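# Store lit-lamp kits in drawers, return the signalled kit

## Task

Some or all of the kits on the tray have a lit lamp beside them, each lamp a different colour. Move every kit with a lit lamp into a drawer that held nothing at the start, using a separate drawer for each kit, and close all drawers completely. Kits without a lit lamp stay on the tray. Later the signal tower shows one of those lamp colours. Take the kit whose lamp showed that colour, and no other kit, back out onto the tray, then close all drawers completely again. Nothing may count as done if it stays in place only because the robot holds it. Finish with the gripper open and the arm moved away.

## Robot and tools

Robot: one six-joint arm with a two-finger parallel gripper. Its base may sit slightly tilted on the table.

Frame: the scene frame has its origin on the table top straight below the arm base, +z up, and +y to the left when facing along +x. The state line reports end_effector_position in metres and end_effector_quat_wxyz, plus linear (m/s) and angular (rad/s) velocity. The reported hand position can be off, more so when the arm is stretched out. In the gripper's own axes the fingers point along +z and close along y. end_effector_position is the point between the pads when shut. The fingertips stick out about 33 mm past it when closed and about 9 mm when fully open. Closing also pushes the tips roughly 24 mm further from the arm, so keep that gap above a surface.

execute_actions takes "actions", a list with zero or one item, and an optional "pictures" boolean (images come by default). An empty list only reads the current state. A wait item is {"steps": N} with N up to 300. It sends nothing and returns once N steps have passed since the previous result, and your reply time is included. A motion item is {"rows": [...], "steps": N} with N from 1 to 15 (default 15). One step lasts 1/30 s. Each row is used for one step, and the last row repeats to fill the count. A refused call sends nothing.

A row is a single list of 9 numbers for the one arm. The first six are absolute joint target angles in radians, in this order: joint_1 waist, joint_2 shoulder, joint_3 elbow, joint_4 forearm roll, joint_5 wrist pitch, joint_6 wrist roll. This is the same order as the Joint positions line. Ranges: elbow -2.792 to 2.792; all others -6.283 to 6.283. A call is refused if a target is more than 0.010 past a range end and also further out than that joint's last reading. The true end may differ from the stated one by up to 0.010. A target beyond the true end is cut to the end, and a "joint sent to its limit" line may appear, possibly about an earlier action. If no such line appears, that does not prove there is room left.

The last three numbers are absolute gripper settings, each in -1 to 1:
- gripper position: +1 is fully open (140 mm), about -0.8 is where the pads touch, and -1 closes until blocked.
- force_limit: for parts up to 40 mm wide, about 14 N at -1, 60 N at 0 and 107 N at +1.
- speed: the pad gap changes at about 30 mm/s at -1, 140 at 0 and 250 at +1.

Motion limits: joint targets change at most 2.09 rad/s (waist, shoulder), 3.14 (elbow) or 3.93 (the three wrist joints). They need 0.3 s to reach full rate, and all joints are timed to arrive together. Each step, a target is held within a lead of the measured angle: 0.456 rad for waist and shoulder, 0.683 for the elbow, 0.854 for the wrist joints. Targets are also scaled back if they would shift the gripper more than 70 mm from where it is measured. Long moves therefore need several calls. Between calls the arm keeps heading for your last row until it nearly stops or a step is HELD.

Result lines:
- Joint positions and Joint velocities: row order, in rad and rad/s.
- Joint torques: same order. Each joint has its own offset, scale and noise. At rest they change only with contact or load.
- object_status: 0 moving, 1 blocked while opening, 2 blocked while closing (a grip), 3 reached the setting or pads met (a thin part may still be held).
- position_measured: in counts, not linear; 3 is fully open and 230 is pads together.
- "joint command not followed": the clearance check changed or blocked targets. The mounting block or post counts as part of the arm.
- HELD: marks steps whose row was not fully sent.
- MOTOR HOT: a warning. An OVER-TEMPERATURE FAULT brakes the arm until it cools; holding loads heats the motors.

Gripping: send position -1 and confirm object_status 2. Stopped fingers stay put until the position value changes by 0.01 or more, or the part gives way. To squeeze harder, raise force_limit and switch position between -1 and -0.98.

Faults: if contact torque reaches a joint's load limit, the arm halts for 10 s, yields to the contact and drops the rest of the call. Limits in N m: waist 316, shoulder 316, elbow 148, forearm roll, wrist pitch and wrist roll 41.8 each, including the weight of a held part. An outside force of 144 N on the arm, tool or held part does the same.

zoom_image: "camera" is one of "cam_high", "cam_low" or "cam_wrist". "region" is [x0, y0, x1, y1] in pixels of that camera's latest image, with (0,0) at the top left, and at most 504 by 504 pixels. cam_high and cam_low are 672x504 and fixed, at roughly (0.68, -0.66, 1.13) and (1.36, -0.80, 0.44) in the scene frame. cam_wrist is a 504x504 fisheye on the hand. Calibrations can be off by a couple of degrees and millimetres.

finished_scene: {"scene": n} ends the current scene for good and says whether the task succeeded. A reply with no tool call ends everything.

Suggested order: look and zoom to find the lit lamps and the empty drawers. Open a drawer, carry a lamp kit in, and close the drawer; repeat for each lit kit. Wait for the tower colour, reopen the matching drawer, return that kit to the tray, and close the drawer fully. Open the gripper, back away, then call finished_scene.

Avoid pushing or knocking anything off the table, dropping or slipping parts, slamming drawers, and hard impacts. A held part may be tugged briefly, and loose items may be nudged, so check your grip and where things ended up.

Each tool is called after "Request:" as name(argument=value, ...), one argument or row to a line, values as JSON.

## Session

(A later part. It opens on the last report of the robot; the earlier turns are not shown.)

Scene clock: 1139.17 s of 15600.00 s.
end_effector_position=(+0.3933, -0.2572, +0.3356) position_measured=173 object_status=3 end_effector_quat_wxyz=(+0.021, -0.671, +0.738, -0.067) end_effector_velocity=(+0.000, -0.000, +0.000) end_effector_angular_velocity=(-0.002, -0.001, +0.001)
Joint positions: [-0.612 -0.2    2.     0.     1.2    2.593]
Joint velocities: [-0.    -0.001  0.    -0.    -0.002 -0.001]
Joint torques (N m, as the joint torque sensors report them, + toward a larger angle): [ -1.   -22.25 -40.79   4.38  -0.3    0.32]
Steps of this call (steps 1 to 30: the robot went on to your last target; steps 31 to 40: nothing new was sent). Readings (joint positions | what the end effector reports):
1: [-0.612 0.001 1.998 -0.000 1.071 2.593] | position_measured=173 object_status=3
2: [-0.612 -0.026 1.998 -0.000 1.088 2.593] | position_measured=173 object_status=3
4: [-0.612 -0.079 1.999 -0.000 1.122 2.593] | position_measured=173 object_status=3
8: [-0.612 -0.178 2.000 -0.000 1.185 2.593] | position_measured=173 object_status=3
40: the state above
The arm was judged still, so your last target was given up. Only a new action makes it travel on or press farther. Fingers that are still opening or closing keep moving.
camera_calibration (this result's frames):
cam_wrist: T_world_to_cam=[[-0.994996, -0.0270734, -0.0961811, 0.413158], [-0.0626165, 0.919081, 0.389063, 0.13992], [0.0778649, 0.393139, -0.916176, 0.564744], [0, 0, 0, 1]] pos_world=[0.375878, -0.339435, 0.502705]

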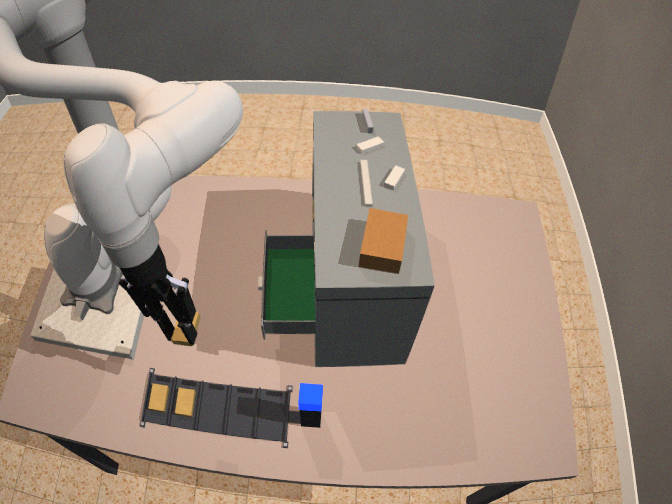

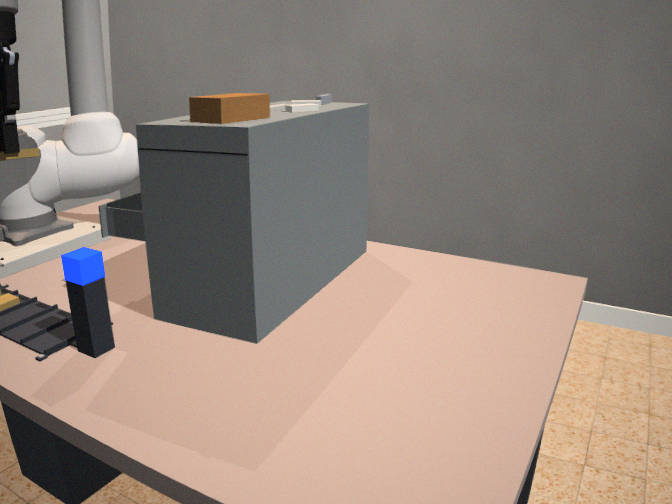

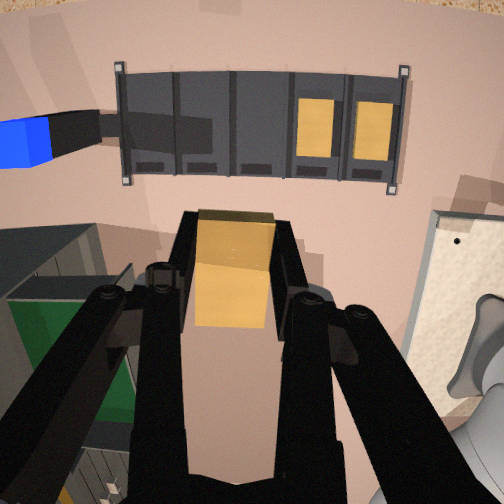

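Request:
execute_actions(
  actions=[
    {"rows":[[-0.612,-0.2,2.0,0,1.2,2.593,-1,0.3,-0.5]],"steps":15},
  ],
  pictures=false,
)

Request:
execute_actions(
  actions=[
    {"rows":[[-0.6185,-0.1,1.92,0,1.25,2.5865,-1,0.3,0],[-0.6185,0.02,1.83,0,1.29,2.5865,-1,0.3,0],[-0.6185,0.09,1.91,0,1.14,2.5865,-1,0.3,0],[-0.6185,0.17,1.99,0,0.98,2.5865,-1,0.3,0],[-0.6185,0.2135,2.0245,0,0.903,2.5865,-1,0.3,0]],"steps":15},
  ],
  pictures=false,
)

Request:
execute_actions(
  actions=[
    {"steps":40},
  ],
  pictures=false,
)

Request:
execute_actions(
  actions=[
    {"rows":[[-0.6185,0.233,2.037,0,0.871,2.5865,-1,0.3,0],[-0.6185,0.253,2.049,0,0.839,2.5865,-1,0.3,0],[-0.6185,0.27,2.06,0,0.812,2.5865,-1,0.3,0],[-0.6185,0.28,2.066,0,0.796,2.5865,-1,0.3,0],[-0.6185,0.286,2.069,0,0.786,2.5865,-1,0.3,0]],"steps":15},
  ],
)

Scene clock: 1147.13 s of 15600.00 s.
end_effector_position=(+0.3933, -0.2572, +0.3356) position_measured=177 object_status=2 end_effector_quat_wxyz=(+0.021, -0.671, +0.738, -0.067) end_effector_velocity=(-0.000, -0.000, -0.000) end_effector_angular_velocity=(-0.000, +0.000, +0.001)
Joint positions: [-0.612 -0.2    2.     0.     1.2    2.593]
Joint velocities: [ 0.  0.  0. -0. -0. -0.]
Joint torques (N m, as the joint torque sensors report them, + toward a larger angle): [ -1.72 -22.35 -40.87   4.46  -0.27   0.04]
Steps of this call (steps 1 to 90: nothing new was sent; then 4.47 s passed at rest; steps 91 to 105: all 15 steps of this action). Readings (joint positions | what the end effector reports):
91: [-0.612 -0.200 2.000 0.000 1.200 2.593] | position_measured=173 object_status=0
92: [-0.612 -0.200 2.000 0.000 1.200 2.593] | position_measured=174 object_status=0
94: [-0.612 -0.200 2.000 0.000 1.200 2.593] | position_measured=177 object_status=0
98: [-0.612 -0.200 2.000 0.000 1.200 2.593] | position_measured=177 object_status=2
105: the state above

Scene clock: 1147.63 s of 15600.00 s.
end_effector_position=(+0.4628, -0.3093, +0.1830) position_measured=177 object_status=2 end_effector_quat_wxyz=(+0.011, -0.673, +0.739, -0.012) end_effector_velocity=(+0.103, -0.074, -0.457) end_effector_angular_velocity=(+0.115, +0.153, +0.003)
Joint positions: [-0.617  0.104  2.002  0.     1.006  2.588]
Joint velocities: [-0.008  0.704  0.147  0.    -0.659 -0.008]
Joint torques (N m, as the joint torque sensors report them, + toward a larger angle): [ -1.07 -46.28 -35.17   3.89   0.08   0.  ]
Steps of this call (steps 1 to 15: all 15 steps of this action). Readings (joint positions | what the end effector reports):
1: [-0.612 -0.200 2.000 0.000 1.200 2.593] | position_measured=177 object_status=2
2: [-0.612 -0.197 1.997 0.000 1.202 2.593] | position_measured=177 object_status=2
4: [-0.613 -0.167 1.974 0.000 1.214 2.591] | position_measured=177 object_status=2
8: [-0.615 -0.061 1.965 0.000 1.164 2.590] | position_measured=177 object_status=2
15: the state above

Scene clock: 1148.97 s of 15600.00 s.
end_effector_position=(+0.4751, -0.3184, +0.1113) position_measured=177 object_status=2 end_effector_quat_wxyz=(+0.008, -0.673, +0.739, +0.003) end_effector_velocity=(-0.000, +0.000, +0.000) end_effector_angular_velocity=(-0.000, +0.001, +0.001)
Joint positions: [-0.619  0.214  2.024 -0.     0.903  2.586]
Joint velocities: [-0.    -0.    -0.    -0.001  0.001 -0.   ]
Joint torques (N m, as the joint torque sensors report them, + toward a larger angle): [  0.07 -56.03 -32.76   3.67   0.08   0.01]
Steps of this call (steps 1 to 30: the robot went on to your last target; steps 31 to 40: nothing new was sent). Readings (joint positions | what the end effector reports):
1: [-0.617 0.128 2.007 0.000 0.983 2.587] | position_measured=177 object_status=2
2: [-0.618 0.152 2.012 0.000 0.961 2.587] | position_measured=177 object_status=2
4: [-0.618 0.193 2.020 0.000 0.923 2.587] | position_measured=177 object_status=2
8: [-0.619 0.213 2.024 -0.000 0.903 2.587] | position_measured=177 object_status=2
40: the state above
The arm was judged still, so your last target was given up. Only a new action makes it travel on or press farther. Fingers that are still opening or closing keep moving.

Scene clock: 1149.47 s of 15600.00 s.
end_effector_position=(+0.4757, -0.3176, +0.0514) position_measured=177 object_status=2 end_effector_quat_wxyz=(+0.008, -0.673, +0.739, +0.003) end_effector_velocity=(-0.000, +0.000, -0.000) end_effector_angular_velocity=(-0.000, -0.000, -0.001)
Joint positions: [-0.619  0.286  2.069 -0.     0.786  2.586]
Joint velocities: [-0.    -0.     0.001  0.    -0.001  0.   ]
Joint torques (N m, as the joint torque sensors report them, + toward a larger angle): [ -0.01 -59.77 -29.66   3.29   0.08   0.22]
Steps of this call (steps 1 to 15: all 15 steps of this action). Readings (joint positions | what the end effector reports):
1: [-0.619 0.214 2.025 -0.000 0.903 2.586] | position_measured=177 object_status=2
2: [-0.619 0.217 2.026 -0.000 0.897 2.586] | position_measured=177 object_status=2
4: [-0.619 0.241 2.042 -0.000 0.858 2.586] | position_measured=177 object_status=2
8: [-0.619 0.284 2.068 -0.000 0.789 2.586] | position_measured=177 object_status=2
15: the state above
camera_calibration (this result's frames):
cam_wrist: T_world_to_cam=[[-0.999562, -0.0259319, 0.014293, 0.463082], [-0.0161856, 0.882723, 0.469616, 0.273381], [-0.0247948, 0.469179, -0.882755, 0.392962], [0, 0, 0, 1]] pos_world=[0.477047, -0.41368, 0.211886]

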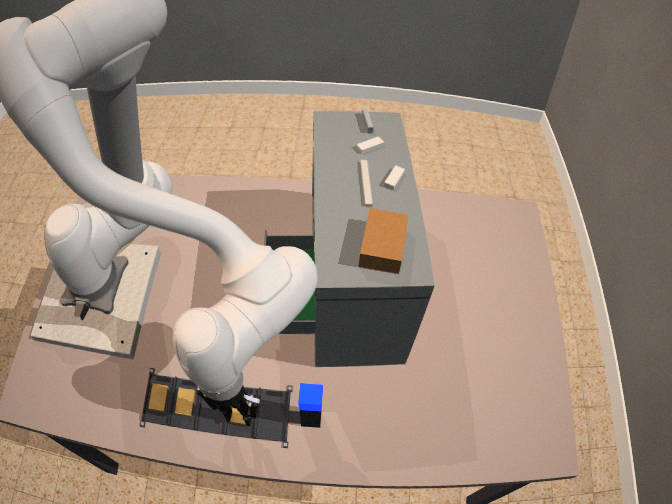

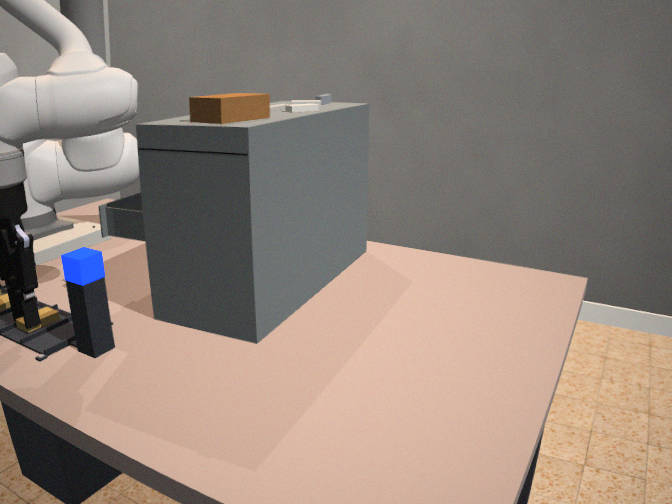

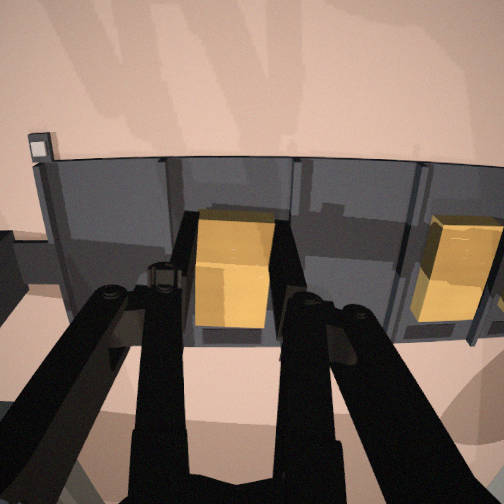

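Request:
execute_actions(
  actions=[
    {"rows":[[-0.6185,0.288,2.07,0,0.783,2.5865,-0.3,0.3,-0.3]],"steps":15},
  ],
  pictures=false,
)

Request:
execute_actions(
  actions=[
    {"steps":30},
  ],
)

Scene clock: 1151.90 s of 15600.00 s.
end_effector_position=(+0.4757, -0.3175, +0.0498) position_measured=167 object_status=3 end_effector_quat_wxyz=(+0.008, -0.673, +0.739, +0.003) end_effector_velocity=(-0.001, +0.000, -0.000) end_effector_angular_velocity=(+0.002, +0.001, -0.001)
Joint positions: [-0.618  0.288  2.07  -0.     0.783  2.586]
Joint velocities: [-0.001  0.     0.     0.001  0.002 -0.001]
Joint torques (N m, as the joint torque sensors report them, + toward a larger angle): [ -0.43 -59.54 -29.41   3.23   0.09   0.05]
Steps of this call (steps 1 to 15: the robot went on to your last target; steps 16 to 58: nothing new was sent; steps 59 to 73: all 15 steps of this action). Readings (joint positions | what the end effector reports):
59: [-0.619 0.286 2.069 -0.000 0.786 2.586] | position_measured=177 object_status=0
60: [-0.618 0.287 2.069 -0.000 0.785 2.586] | position_measured=177 object_status=0
62: [-0.618 0.288 2.070 -0.000 0.783 2.586] | position_measured=167 object_status=0
66: [-0.618 0.288 2.070 -0.000 0.783 2.586] | position_measured=167 object_status=0
73: the state above

Scene clock: 1152.90 s of 15600.00 s.
end_effector_position=(+0.4757, -0.3175, +0.0498) position_measured=167 object_status=3 end_effector_quat_wxyz=(+0.008, -0.673, +0.739, +0.003) end_effector_velocity=(-0.001, -0.001, +0.000) end_effector_angular_velocity=(+0.000, +0.001, -0.002)
Joint positions: [-0.618  0.288  2.07  -0.     0.783  2.586]
Joint velocities: [-0.001 -0.    -0.    -0.     0.001  0.   ]
Joint torques (N m, as the joint torque sensors report them, + toward a larger angle): [ -1.03 -60.63 -29.25   3.27   0.17   0.2 ]
Steps of this call (steps 1 to 15: the robot went on to your last target; steps 16 to 30: nothing new was sent). Readings (joint positions | what the end effector reports):
1: [-0.618 0.288 2.070 -0.000 0.783 2.586] | position_measured=167 object_status=3
2: [-0.618 0.288 2.070 -0.000 0.783 2.586] | position_measured=167 object_status=3
4: [-0.618 0.288 2.070 -0.000 0.783 2.586] | position_measured=167 object_status=3
8: [-0.618 0.288 2.070 -0.000 0.783 2.586] | position_measured=167 object_status=3
30: the state above
The arm was judged still, so your last target was given up. Only a new action makes it travel on or press farther. Fingers that are still opening or closing keep moving.
camera_calibration (this result's frames):
cam_wrist: T_world_to_cam=[[-0.999559, -0.0259702, 0.014383, 0.463077], [-0.0161754, 0.882689, 0.469679, 0.274054], [-0.0248934, 0.469239, -0.88272, 0.391585], [0, 0, 0, 1]] pos_world=[0.477054, -0.413625, 0.210282]

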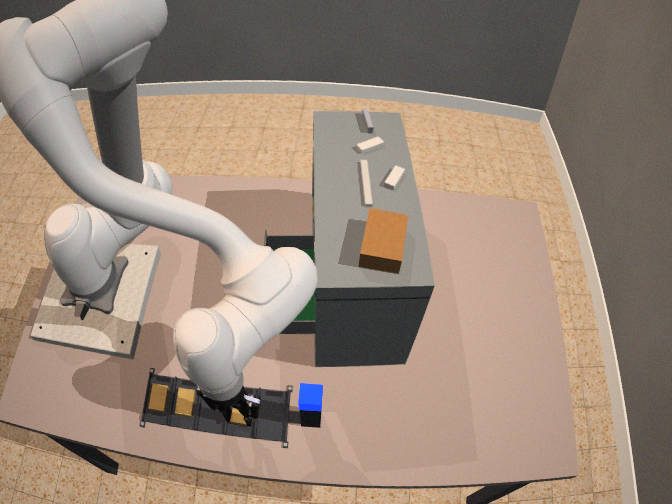

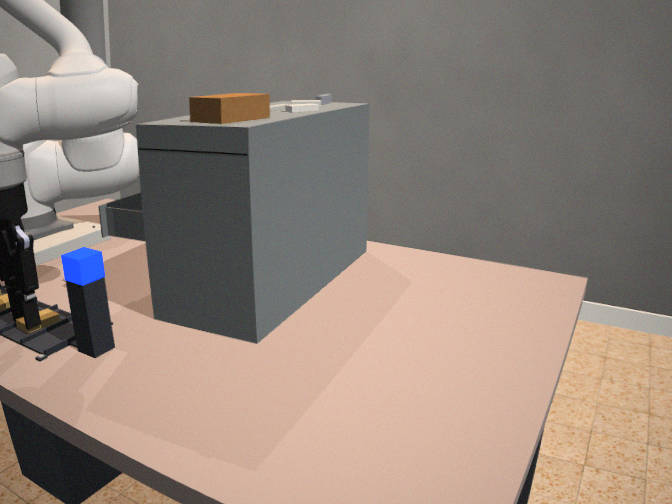

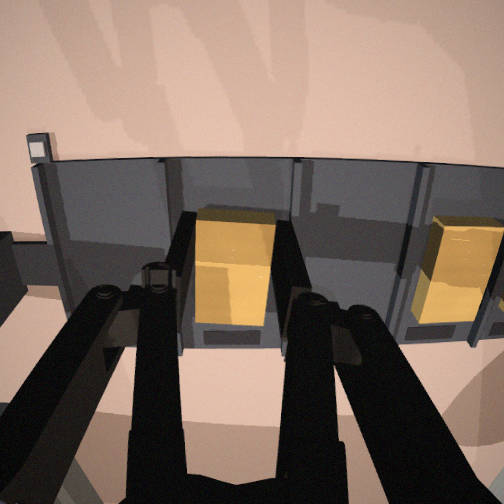

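Released. Lift a bit and check, then go to R2 approach.

Request:
execute_actions(
  actions=[
    {"rows":[[-0.6185,0.27,2.06,0,0.812,2.5865,-0.3,0.3,0],[-0.6185,0.253,2.049,0,0.839,2.5865,-0.3,0.3,0],[-0.6185,0.2135,2.0245,0,0.903,2.5865,-0.3,0.3,0],[-0.6185,0.17,1.99,0,0.98,2.5865,-0.3,0.3,0],[-0.6185,0.09,1.91,0,1.14,2.5865,-0.3,0.3,0],[-0.6185,0.02,1.83,0,1.29,2.5865,-0.3,0.3,0],[-0.6185,-0.2,2.0,0,1.2,2.5865,-0.3,0.3,0]],"steps":15},
  ],
  pictures=false,
)

Request:
execute_actions(
  actions=[
    {"steps":40},
  ],
)

Request:
execute_actions(
  actions=[
    {"rows":[[-0.55,-0.4,2.2,0,0.9,2.2,-0.1,0,0],[-0.45,-0.53,2.35,0,0.5,1.7,-0.1,0,0],[-0.39,-0.55,2.4,0,0.2,1.35,-0.1,0,0],[-0.39,-0.55,2.4,0.5,0.2,0.85,-0.1,0,0],[-0.39,-0.52,2.43,1.0,0.3,0.35,-0.1,0,0],[-0.39,-0.47,2.48,1.42,0.38,-0.11,-0.1,0,0]],"steps":15},
  ],
  pictures=false,
)

Request:
execute_actions(
  actions=[
    {"steps":100},
  ],
)

Scene clock: 1158.97 s of 15600.00 s.
end_effector_position=(+0.4440, -0.2974, +0.2420) position_measured=167 object_status=3 end_effector_quat_wxyz=(+0.015, -0.673, +0.739, -0.033) end_effector_velocity=(-0.177, +0.126, +0.400) end_effector_angular_velocity=(-0.166, -0.218, -0.005)
Joint positions: [-0.618 -0.001  1.997  0.     1.073  2.586]
Joint velocities: [ 0.    -0.785  0.013 -0.     0.498  0.   ]
Joint torques (N m, as the joint torque sensors report them, + toward a larger angle): [ -0.3  -37.35 -35.85   3.77  -0.04   0.09]
Steps of this call (steps 1 to 90: nothing new was sent; then 2.57 s passed at rest; steps 91 to 105: all 15 steps of this action). Readings (joint positions | what the end effector reports):
91: [-0.618 0.288 2.070 0.000 0.783 2.586] | position_measured=167 object_status=3
92: [-0.618 0.285 2.069 0.000 0.788 2.586] | position_measured=167 object_status=3
94: [-0.618 0.260 2.054 0.000 0.829 2.586] | position_measured=167 object_status=3
98: [-0.618 0.183 1.995 0.000 0.958 2.586] | position_measured=167 object_status=3
105: the state above

Scene clock: 1160.30 s of 15600.00 s.
end_effector_position=(+0.3916, -0.2598, +0.3355) position_measured=167 object_status=3 end_effector_quat_wxyz=(+0.021, -0.671, +0.738, -0.067) end_effector_velocity=(+0.000, +0.000, -0.000) end_effector_angular_velocity=(+0.000, +0.001, +0.000)
Joint positions: [-0.618 -0.2    2.    -0.     1.2    2.586]
Joint velocities: [ 0.  0. -0. -0.  0.  0.]
Joint torques (N m, as the joint torque sensors report them, + toward a larger angle): [ -1.07 -21.33 -40.49   4.47  -0.32   0.29]
Steps of this call (steps 1 to 30: the robot went on to your last target; steps 31 to 40: nothing new was sent). Readings (joint positions | what the end effector reports):
1: [-0.618 -0.028 1.997 0.000 1.090 2.586] | position_measured=167 object_status=3
2: [-0.618 -0.054 1.998 0.000 1.107 2.586] | position_measured=167 object_status=3
4: [-0.618 -0.108 1.999 0.000 1.141 2.586] | position_measured=167 object_status=3
8: [-0.618 -0.192 2.000 0.000 1.195 2.586] | position_measured=167 object_status=3
40: the state above
The arm was judged still, so your last target was given up. Only a new action makes it travel on or press farther. Fingers that are still opening or closing keep moving.
camera_calibration (this result's frames):
cam_wrist: T_world_to_cam=[[-0.99505, -0.027084, -0.0956116, 0.41127], [-0.0623467, 0.919369, 0.388425, 0.142377], [0.0773823, 0.392463, -0.916507, 0.565958], [0, 0, 0, 1]] pos_world=[0.374316, -0.341875, 0.502724]

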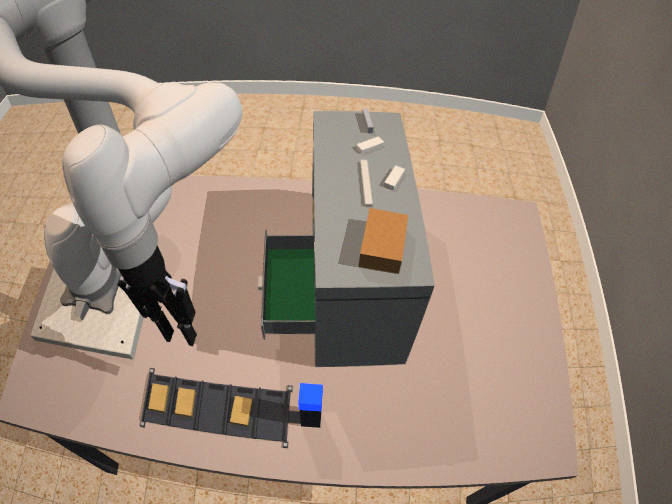

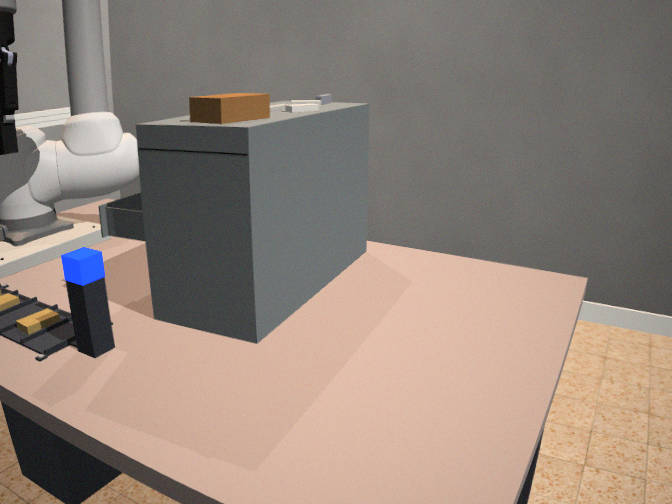

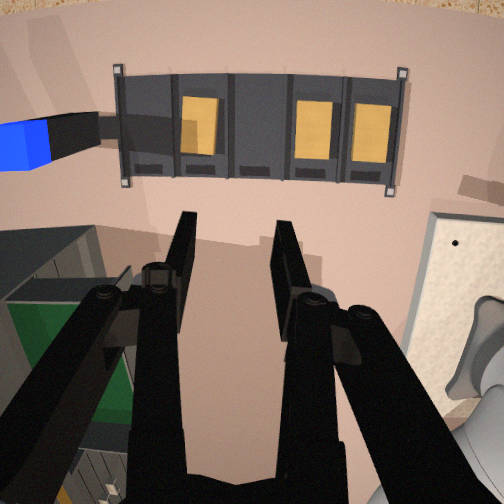

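Scene clock: 1160.80 s of 15600.00 s.
end_effector_position=(+0.4729, -0.1336, +0.3174) position_measured=141 object_status=3 end_effector_quat_wxyz=(-0.167, +0.797, -0.521, +0.257) end_effector_velocity=(+0.208, +0.373, +0.029) end_effector_angular_velocity=(+0.077, -1.309, +0.852)
Joint positions: [-0.496 -0.368  2.259  0.423  0.741  1.959]
Joint velocities: [ 0.277 -0.268  0.582  1.912 -0.946 -1.916]
Joint torques (N m, as the joint torque sensors report them, + toward a larger angle): [ -0.6   -8.71 -41.75   5.18  -1.02   0.09]
Steps of this call (steps 1 to 15: all 15 steps of this action). Readings (joint positions | what the end effector reports):
1: [-0.618 -0.200 2.000 -0.000 1.200 2.586] | position_measured=167 object_status=0
2: [-0.617 -0.204 2.003 -0.000 1.195 2.579] | position_measured=164 object_status=0
4: [-0.607 -0.230 2.031 -0.000 1.150 2.523] | position_measured=149 object_status=0
8: [-0.559 -0.312 2.126 0.052 0.957 2.314] | position_measured=141 object_status=0
15: the state above

Scene clock: 1164.13 s of 15600.00 s.
end_effector_position=(+0.5149, -0.0645, +0.3550) position_measured=141 object_status=3 end_effector_quat_wxyz=(+0.013, +0.848, +0.029, +0.530) end_effector_velocity=(+0.000, -0.001, -0.000) end_effector_angular_velocity=(-0.000, +0.001, -0.003)
Joint positions: [-0.39 -0.47  2.48  1.42  0.38 -0.11]
Joint velocities: [-0.     0.001 -0.     0.    -0.003  0.   ]
Joint torques (N m, as the joint torque sensors report them, + toward a larger angle): [ -2.06   3.7  -41.06   1.41   0.32  -0.03]
Steps of this call (steps 1 to 45: the robot went on to your last target; steps 46 to 100: nothing new was sent). Readings (joint positions | what the end effector reports):
1: [-0.486 -0.377 2.279 0.491 0.708 1.891] | position_measured=141 object_status=3
2: [-0.477 -0.386 2.299 0.566 0.675 1.816] | position_measured=141 object_status=3
4: [-0.454 -0.408 2.346 0.751 0.599 1.631] | position_measured=141 object_status=3
8: [-0.415 -0.445 2.427 1.151 0.467 1.150] | position_measured=141 object_status=3
100: the state above
The arm was judged still, so your last target was given up. Only a new action makes it travel on or press farther. Fingers that are still opening or closing keep moving.
camera_calibration (this result's frames):
cam_wrist: T_world_to_cam=[[0.0658885, -0.983502, 0.168473, -0.160593], [-0.793773, -0.153971, -0.588403, 0.617136], [0.604635, -0.0949601, -0.790822, 0.150063], [0, 0, 0, 1]] pos_world=[0.409714, -0.0486729, 0.508853]

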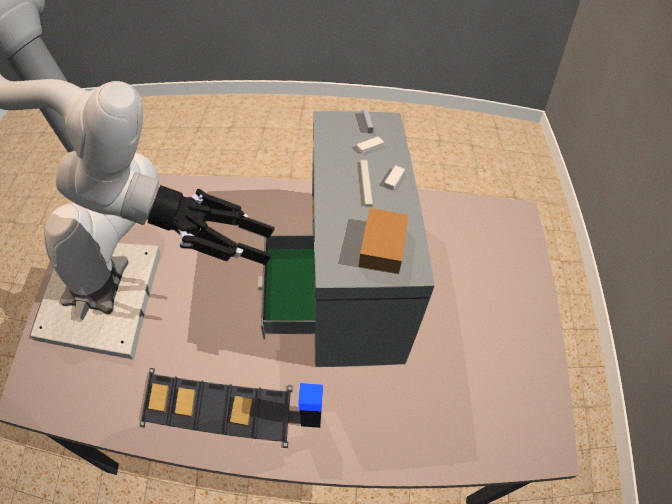

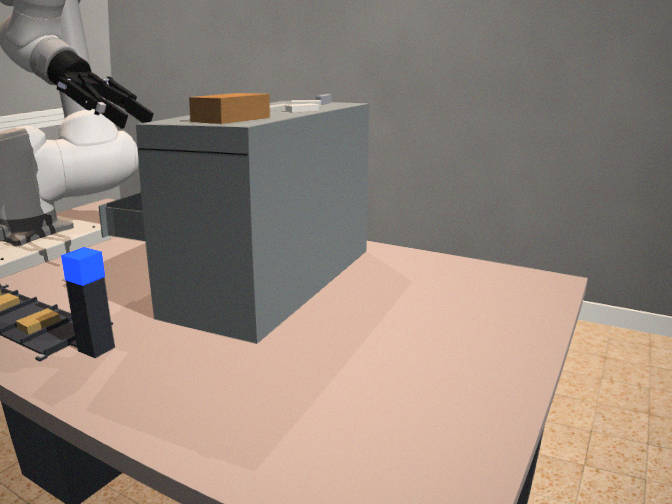

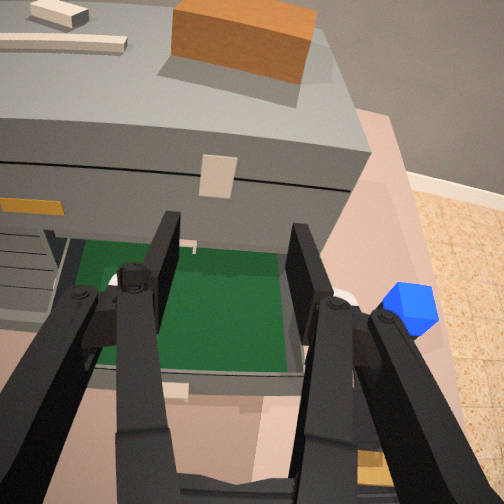

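Kit is in. Descend slowly (so the path isn't cut), grip, push.

Request:
execute_actions(
  actions=[
    {"rows":[[-0.39,-0.44,2.53,1.42,0.38,-0.11,-0.1,0,0],[-0.39,-0.414,2.567,1.42,0.38,-0.11,-0.1,0,0],[-0.39,-0.414,2.567,1.42,0.38,-0.11,-0.1,0,0],[-0.39,-0.38,2.6,1.42,0.38,-0.11,-0.1,0,0],[-0.39,-0.38,2.6,1.42,0.38,-0.11,-0.1,0,0],[-0.39,-0.344,2.632,1.42,0.38,-0.11,-0.1,0,0]],"steps":15},
  ],
  pictures=false,
)

Request:
execute_actions(
  actions=[
    {"rows":[[-0.39,-0.344,2.632,1.42,0.38,-0.11,-0.1,0,0],[-0.39,-0.344,2.632,1.42,0.38,-0.11,-0.1,0,0],[-0.39,-0.344,2.632,1.42,0.38,-0.11,-0.1,0,0],[-0.39,-0.344,2.632,1.42,0.38,-0.11,-0.1,0,0],[-0.377,-0.312,2.615,1.44,0.37,-0.12,-0.1,0,0],[-0.37,-0.295,2.607,1.447,0.365,-0.126,-0.1,0,0],[-0.3635,-0.2798,2.5983,1.455,0.3608,-0.132,-0.1,0,0]],"steps":15},
  ],
)

Request:
execute_actions(
  actions=[
    {"rows":[[-0.3635,-0.2798,2.5983,1.455,0.3608,-0.132,-1,0.3,-0.3]],"steps":15},
  ],
  pictures=false,
)

Request:
execute_actions(
  actions=[
    {"steps":15},
  ],
  pictures=false,
)

Scene clock: 1173.70 s of 15600.00 s.
end_effector_position=(+0.4579, -0.0359, +0.1876) position_measured=141 object_status=3 end_effector_quat_wxyz=(-0.040, +0.907, +0.002, +0.419) end_effector_velocity=(-0.002, +0.000, -0.003) end_effector_angular_velocity=(+0.002, +0.006, -0.001)
Joint positions: [-0.39  -0.344  2.632  1.42   0.38  -0.11 ]
Joint velocities: [-0.     0.002  0.004 -0.    -0.001  0.001]
Joint torques (N m, as the joint torque sensors report them, + toward a larger angle): [ -1.18  -2.   -35.98   1.31   0.55   0.08]
Steps of this call (steps 1 to 90: nothing new was sent; then 6.07 s passed at rest; steps 91 to 105: all 15 steps of this action). Readings (joint positions | what the end effector reports):
91: [-0.390 -0.470 2.480 1.420 0.380 -0.110] | position_measured=141 object_status=3
92: [-0.390 -0.467 2.485 1.420 0.380 -0.110] | position_measured=141 object_status=3
94: [-0.390 -0.443 2.523 1.420 0.380 -0.110] | position_measured=141 object_status=3
98: [-0.390 -0.389 2.585 1.420 0.380 -0.110] | position_measured=141 object_status=3
105: the state above

Scene clock: 1174.20 s of 15600.00 s.
end_effector_position=(+0.4793, -0.0381, +0.1824) position_measured=141 object_status=3 end_effector_quat_wxyz=(-0.044, +0.911, +0.002, +0.411) end_effector_velocity=(+0.001, -0.000, +0.000) end_effector_angular_velocity=(-0.000, -0.000, -0.001)
Joint positions: [-0.364 -0.28   2.598  1.455  0.361 -0.132]
Joint velocities: [ 0.     0.001 -0.001  0.001 -0.001 -0.   ]
Joint torques (N m, as the joint torque sensors report them, + toward a larger angle): [ -1.48  -7.84 -35.24   1.38   0.62   0.25]
Steps of this call (steps 1 to 15: all 15 steps of this action). Readings (joint positions | what the end effector reports):
1: [-0.390 -0.344 2.632 1.420 0.380 -0.110] | position_measured=141 object_status=3
2: [-0.390 -0.344 2.632 1.420 0.380 -0.110] | position_measured=141 object_status=3
4: [-0.390 -0.344 2.632 1.420 0.380 -0.110] | position_measured=141 object_status=3
8: [-0.377 -0.313 2.616 1.438 0.370 -0.120] | position_measured=141 object_status=3
15: the state above
camera_calibration (this result's frames):
cam_wrist: T_world_to_cam=[[0.100862, -0.994551, 0.0263753, -0.0944515], [-0.924115, -0.103474, -0.367838, 0.51559], [0.368563, 0.012727, -0.929516, 0.180153], [0, 0, 0, 1]] pos_world=[0.419593, -0.0428797, 0.3596]

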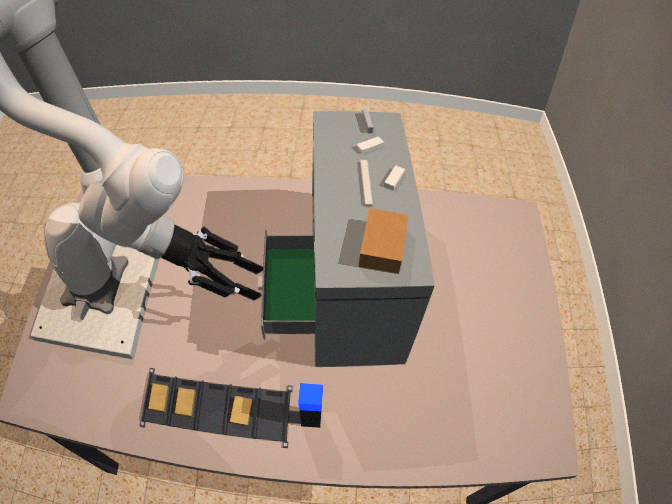

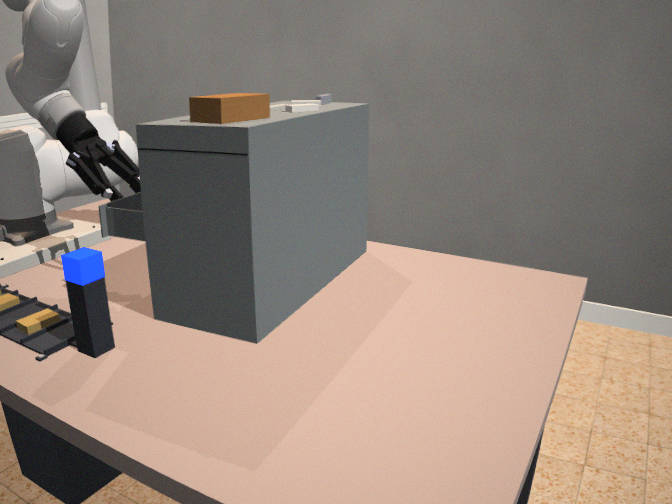

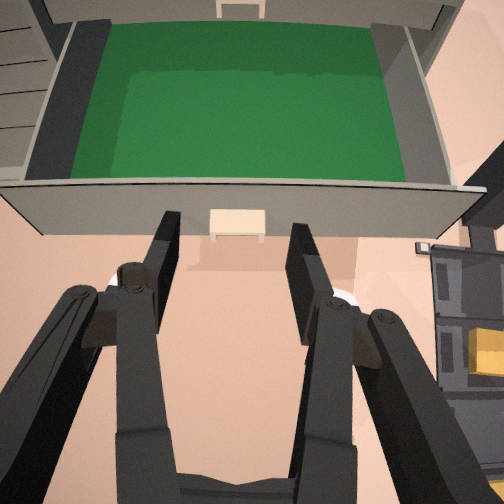

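Scene clock: 1174.70 s of 15600.00 s.
end_effector_position=(+0.4795, -0.0382, +0.1825) position_measured=194 object_status=0 end_effector_quat_wxyz=(-0.044, +0.911, +0.002, +0.411) end_effector_velocity=(+0.000, +0.001, +0.000) end_effector_angular_velocity=(+0.002, -0.001, +0.001)
Joint positions: [-0.364 -0.28   2.598  1.455  0.361 -0.132]
Joint velocities: [-0.    -0.001  0.     0.001  0.002  0.   ]
Joint torques (N m, as the joint torque sensors report them, + toward a larger angle): [  6.29  -6.3  -29.67   0.82   6.03   0.53]
Steps of this call (steps 1 to 15: all 15 steps of this action). Readings (joint positions | what the end effector reports):
1: [-0.364 -0.280 2.598 1.455 0.361 -0.132] | position_measured=141 object_status=0
2: [-0.364 -0.280 2.598 1.455 0.361 -0.132] | position_measured=143 object_status=0
4: [-0.364 -0.280 2.598 1.455 0.361 -0.132] | position_measured=155 object_status=0
8: [-0.364 -0.280 2.598 1.455 0.361 -0.132] | position_measured=178 object_status=0
15: the state above

Scene clock: 1175.20 s of 15600.00 s.
end_effector_position=(+0.4794, -0.0381, +0.1824) position_measured=194 object_status=2 end_effector_quat_wxyz=(-0.044, +0.911, +0.002, +0.410) end_effector_velocity=(-0.000, +0.000, +0.000) end_effector_angular_velocity=(+0.001, -0.000, -0.000)
Joint positions: [-0.364 -0.28   2.598  1.455  0.361 -0.132]
Joint velocities: [ 0.    -0.     0.    -0.     0.     0.001]
Joint torques (N m, as the joint torque sensors report them, + toward a larger angle): [  6.8   -5.94 -26.7    0.49   6.68   0.5 ]
Steps of this call (steps 1 to 15: the robot went on to your last target). Readings (joint positions | what the end effector reports):
1: [-0.364 -0.280 2.598 1.455 0.361 -0.132] | position_measured=194 object_status=2
2: [-0.364 -0.280 2.598 1.455 0.361 -0.132] | position_measured=194 object_status=2
4: [-0.364 -0.280 2.598 1.455 0.361 -0.132] | position_measured=194 object_status=2
8: [-0.364 -0.280 2.598 1.455 0.361 -0.132] | position_measured=194 object_status=2
15: the state above
The arm was judged still, so your last target was given up. Only a new action makes it travel on or press farther. Fingers that are still opening or closing keep moving.

Request:
execute_actions(
  actions=[
    {"rows":[[-0.355,-0.2695,2.5917,1.471,0.3544,-0.142,-1,0.3,0],[-0.3465,-0.259,2.585,1.4865,0.348,-0.1525,-1,0.3,0],[-0.338,-0.249,2.5786,1.502,0.3415,-0.163,-1,0.3,0],[-0.3295,-0.2385,2.572,1.518,0.335,-0.173,-1,0.3,0],[-0.321,-0.228,2.5655,1.5335,0.3287,-0.183,-1,0.3,0],[-0.3125,-0.218,2.559,1.549,0.3224,-0.1935,-1,0.3,0],[-0.304,-0.208,2.5524,1.5645,0.316,-0.204,-1,0.3,0],[-0.2955,-0.1975,2.5458,1.58,0.3098,-0.214,-1,0.3,0],[-0.2885,-0.188,2.539,1.593,0.3055,-0.2225,-1,0.3,0],[-0.2815,-0.179,2.532,1.606,0.301,-0.231,-1,0.3,0],[-0.272,-0.165,2.5215,1.626,0.2945,-0.244,-1,0.3,0],[-0.262,-0.15,2.511,1.646,0.288,-0.258,-1,0.3,0],[-0.253,-0.1365,2.5,1.666,0.281,-0.271,-1,0.3,0],[-0.2433,-0.1225,2.4894,1.686,0.2743,-0.284,-1,0.3,0],[-0.2345,-0.108,2.477,1.702,0.269,-0.294,-1,0.3,0]],"steps":15},
  ],
  pictures=false,
)

Request:
execute_actions(
  actions=[
    {"rows":[[-0.226,-0.094,2.4645,1.718,0.2635,-0.304,-1,0.3,0],[-0.2175,-0.0796,2.452,1.7345,0.258,-0.314,-1,0.3,0],[-0.21,-0.066,2.44,1.75,0.253,-0.323,-1,0.3,0],[-0.205,-0.057,2.432,1.76,0.2495,-0.329,-1,0.3,0],[-0.202,-0.052,2.4275,1.766,0.2473,-0.3325,-1,0.3,0],[-0.2,-0.048,2.424,1.77,0.246,-0.335,-1,0.3,0],[-0.2,-0.048,2.424,1.77,0.246,-0.335,-1,0.3,0],[-0.1985,-0.046,2.422,1.773,0.245,-0.3365,-1,0.3,0],[-0.1985,-0.046,2.422,1.773,0.245,-0.3365,-1,0.3,0],[-0.1975,-0.044,2.4205,1.775,0.244,-0.3375,-1,0.3,0]],"steps":15},
  ],
  pictures=false,
)

Request:
execute_actions(
  actions=[
    {"rows":[[-0.1965,-0.042,2.4188,1.777,0.2432,-0.3388,-1,0.3,0]],"steps":10},
  ],
  pictures=false,
)

Scene clock: 1186.17 s of 15600.00 s.
end_effector_position=(+0.5462, -0.0316, +0.1833) position_measured=194 object_status=2 end_effector_quat_wxyz=(-0.044, +0.911, +0.001, +0.411) end_effector_velocity=(+0.210, +0.020, +0.001) end_effector_angular_velocity=(+0.007, +0.003, -0.014)
Joint positions: [-0.259 -0.146  2.507  1.653  0.285 -0.262]
Joint velocities: [ 0.266  0.393 -0.301  0.553 -0.185 -0.365]
Joint torques (N m, as the joint torque sensors report them, + toward a larger angle): [  4.37 -29.19 -45.48   2.04   8.36   0.31]
Steps of this call (steps 1 to 90: nothing new was sent; then 7.47 s passed at rest; steps 91 to 105: all 15 steps of this action). Readings (joint positions | what the end effector reports):
91: [-0.363 -0.280 2.598 1.455 0.361 -0.132] | position_measured=194 object_status=2
92: [-0.361 -0.277 2.597 1.459 0.359 -0.135] | position_measured=194 object_status=2
94: [-0.349 -0.262 2.587 1.482 0.350 -0.150] | position_measured=194 object_status=2
98: [-0.317 -0.223 2.562 1.541 0.326 -0.188] | position_measured=194 object_status=2
105: the state above

Scene clock: 1186.67 s of 15600.00 s.
end_effector_position=(+0.6041, -0.0261, +0.1839) position_measured=194 object_status=2 end_effector_quat_wxyz=(-0.045, +0.911, -0.001, +0.410) end_effector_velocity=(+0.001, +0.001, -0.000) end_effector_angular_velocity=(+0.000, +0.000, +0.002)
Joint positions: [-0.198 -0.044  2.421  1.775  0.244 -0.337]
Joint velocities: [ 0.002  0.001 -0.001  0.001 -0.    -0.001]
Joint torques (N m, as the joint torque sensors report them, + toward a larger angle): [  2.6  -51.79 -58.2    2.84   7.47   0.79]
Steps of this call (steps 1 to 15: all 15 steps of this action). Readings (joint positions | what the end effector reports):
1: [-0.250 -0.132 2.497 1.671 0.279 -0.274] | position_measured=194 object_status=2
2: [-0.241 -0.118 2.485 1.689 0.273 -0.285] | position_measured=194 object_status=2
4: [-0.224 -0.090 2.461 1.722 0.262 -0.306] | position_measured=194 object_status=2
8: [-0.202 -0.051 2.427 1.767 0.247 -0.333] | position_measured=194 object_status=2
15: the state above

Scene clock: 1187.00 s of 15600.00 s.
end_effector_position=(+0.6053, -0.0261, +0.1838) position_measured=194 object_status=2 end_effector_quat_wxyz=(-0.045, +0.911, -0.001, +0.410) end_effector_velocity=(+0.000, +0.000, +0.001) end_effector_angular_velocity=(-0.001, -0.001, +0.001)
Joint positions: [-0.196 -0.042  2.419  1.777  0.243 -0.339]
Joint velocities: [ 0.    -0.001 -0.    -0.     0.    -0.001]
Joint torques (N m, as the joint torque sensors report them, + toward a larger angle): [  1.94 -47.63 -58.87   2.83   6.76   0.9 ]
Steps of this call (steps 1 to 10: all 10 steps of this action). Readings (joint positions | what the end effector reports):
1: [-0.197 -0.044 2.421 1.775 0.244 -0.338] | position_measured=194 object_status=2
2: [-0.197 -0.043 2.420 1.776 0.244 -0.338] | position_measured=194 object_status=2
4: [-0.197 -0.042 2.419 1.777 0.243 -0.339] | position_measured=194 object_status=2
8: [-0.196 -0.042 2.419 1.777 0.243 -0.339] | position_measured=194 object_status=2
10: the state above

Firm against the stop. Release and retreat.

Request:
execute_actions(
  actions=[
    {"rows":[[-0.1975,-0.044,2.4205,1.775,0.244,-0.3375,-0.1,0,0],[-0.1975,-0.044,2.4205,1.775,0.244,-0.3375,-0.1,0,0],[-0.1975,-0.044,2.4205,1.775,0.244,-0.3375,-0.1,0,0],[-0.1975,-0.044,2.4205,1.775,0.244,-0.3375,-0.1,0,0],[-0.1975,-0.044,2.4205,1.775,0.244,-0.3375,-0.1,0,0],[-0.205,-0.057,2.432,1.76,0.2495,-0.329,-0.1,0,0],[-0.2175,-0.0796,2.452,1.7345,0.258,-0.314,-0.1,0,0],[-0.2433,-0.1225,2.4894,1.686,0.2743,-0.284,-0.1,0,0],[-0.2815,-0.179,2.532,1.606,0.301,-0.231,-0.1,0,0],[-0.3295,-0.2385,2.572,1.518,0.335,-0.173,-0.1,0,0],[-0.3635,-0.2798,2.5983,1.455,0.3608,-0.132,-0.1,0,0],[-0.39,-0.344,2.632,1.42,0.38,-0.11,-0.1,0,0],[-0.39,-0.414,2.567,1.42,0.38,-0.11,-0.1,0,0],[-0.39,-0.47,2.48,1.42,0.38,-0.11,-0.1,0,0]],"steps":15},
  ],
  pictures=false,
)

Request:
execute_actions(
  actions=[
    {"steps":50},
  ],
)

Scene clock: 1192.73 s of 15600.00 s.
end_effector_position=(+0.5114, -0.0381, +0.1998) position_measured=141 object_status=3 end_effector_quat_wxyz=(-0.040, +0.904, +0.004, +0.425) end_effector_velocity=(-0.118, -0.069, +0.332) end_effector_angular_velocity=(-0.220, -0.592, -0.020)
Joint positions: [-0.319 -0.245  2.554  1.544  0.329 -0.191]
Joint velocities: [-0.366 -0.874  0.101 -0.639  0.264  0.418]
Joint torques (N m, as the joint torque sensors report them, + toward a larger angle): [ -2.82   1.17 -58.35   0.74   0.59  -0.01]
Steps of this call (steps 1 to 15: the robot went on to your last target; steps 16 to 90: nothing new was sent; then 2.23 s passed at rest; steps 91 to 105: all 15 steps of this action). Readings (joint positions | what the end effector reports):
91: [-0.196 -0.042 2.419 1.777 0.243 -0.339] | position_measured=194 object_status=0
92: [-0.197 -0.043 2.419 1.777 0.243 -0.339] | position_measured=194 object_status=0
94: [-0.197 -0.044 2.419 1.776 0.244 -0.338] | position_measured=176 object_status=0
98: [-0.204 -0.056 2.431 1.761 0.249 -0.329] | position_measured=146 object_status=0
105: the state above

Scene clock: 1194.40 s of 15600.00 s.
end_effector_position=(+0.5149, -0.0645, +0.3550) position_measured=141 object_status=3 end_effector_quat_wxyz=(+0.013, +0.848, +0.029, +0.530) end_effector_velocity=(+0.000, -0.001, -0.001) end_effector_angular_velocity=(+0.001, +0.001, -0.001)
Joint positions: [-0.39 -0.47  2.48  1.42  0.38 -0.11]
Joint velocities: [-0.001  0.001 -0.    -0.     0.     0.001]
Joint torques (N m, as the joint torque sensors report them, + toward a larger angle): [ -1.5    3.85 -40.83   1.4    0.2    0.15]
Steps of this call (steps 1 to 30: the robot went on to your last target; steps 31 to 50: nothing new was sent). Readings (joint positions | what the end effector reports):
1: [-0.329 -0.271 2.553 1.527 0.336 -0.179] | position_measured=141 object_status=3
2: [-0.336 -0.295 2.546 1.515 0.341 -0.172] | position_measured=141 object_status=3
4: [-0.349 -0.339 2.525 1.492 0.351 -0.157] | position_measured=141 object_status=3
8: [-0.377 -0.429 2.494 1.442 0.371 -0.124] | position_measured=141 object_status=3
50: the state above
The arm was judged still, so your last target was given up. Only a new action makes it travel on or press farther. Fingers that are still opening or closing keep moving.
camera_calibration (this result's frames):
cam_wrist: T_world_to_cam=[[0.0658886, -0.983502, 0.168473, -0.160593], [-0.793772, -0.153971, -0.588403, 0.617137], [0.604636, -0.0949601, -0.790821, 0.150063], [0, 0, 0, 1]] pos_world=[0.409714, -0.0486729, 0.508854]

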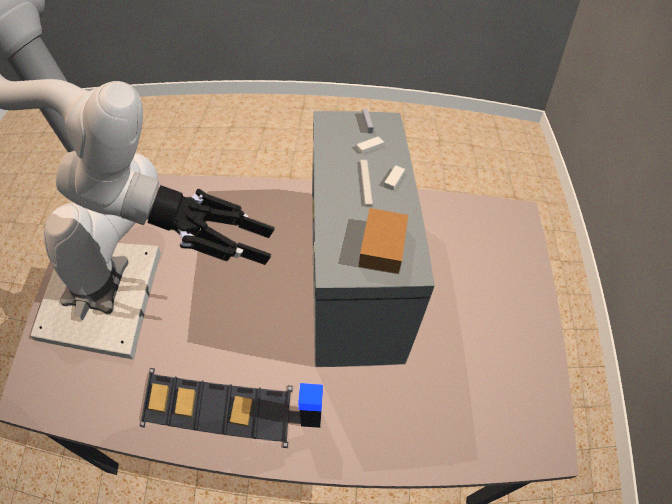

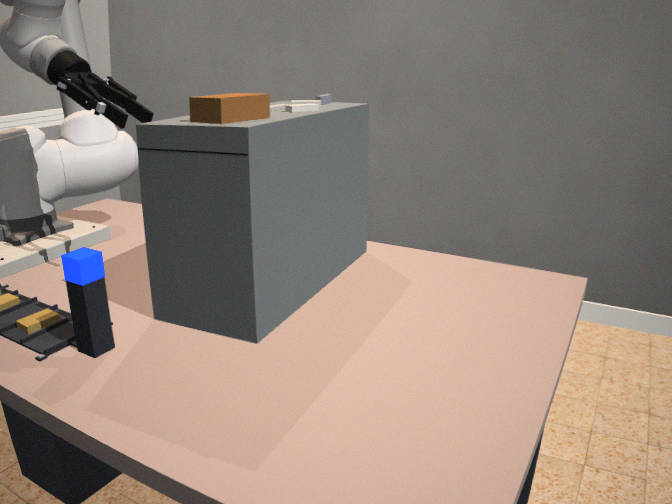

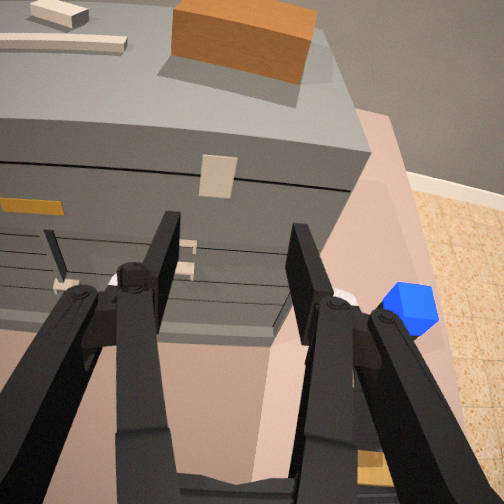

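Request:
finished_scene(
  scene=2,
)

The scene is finished: the task was done.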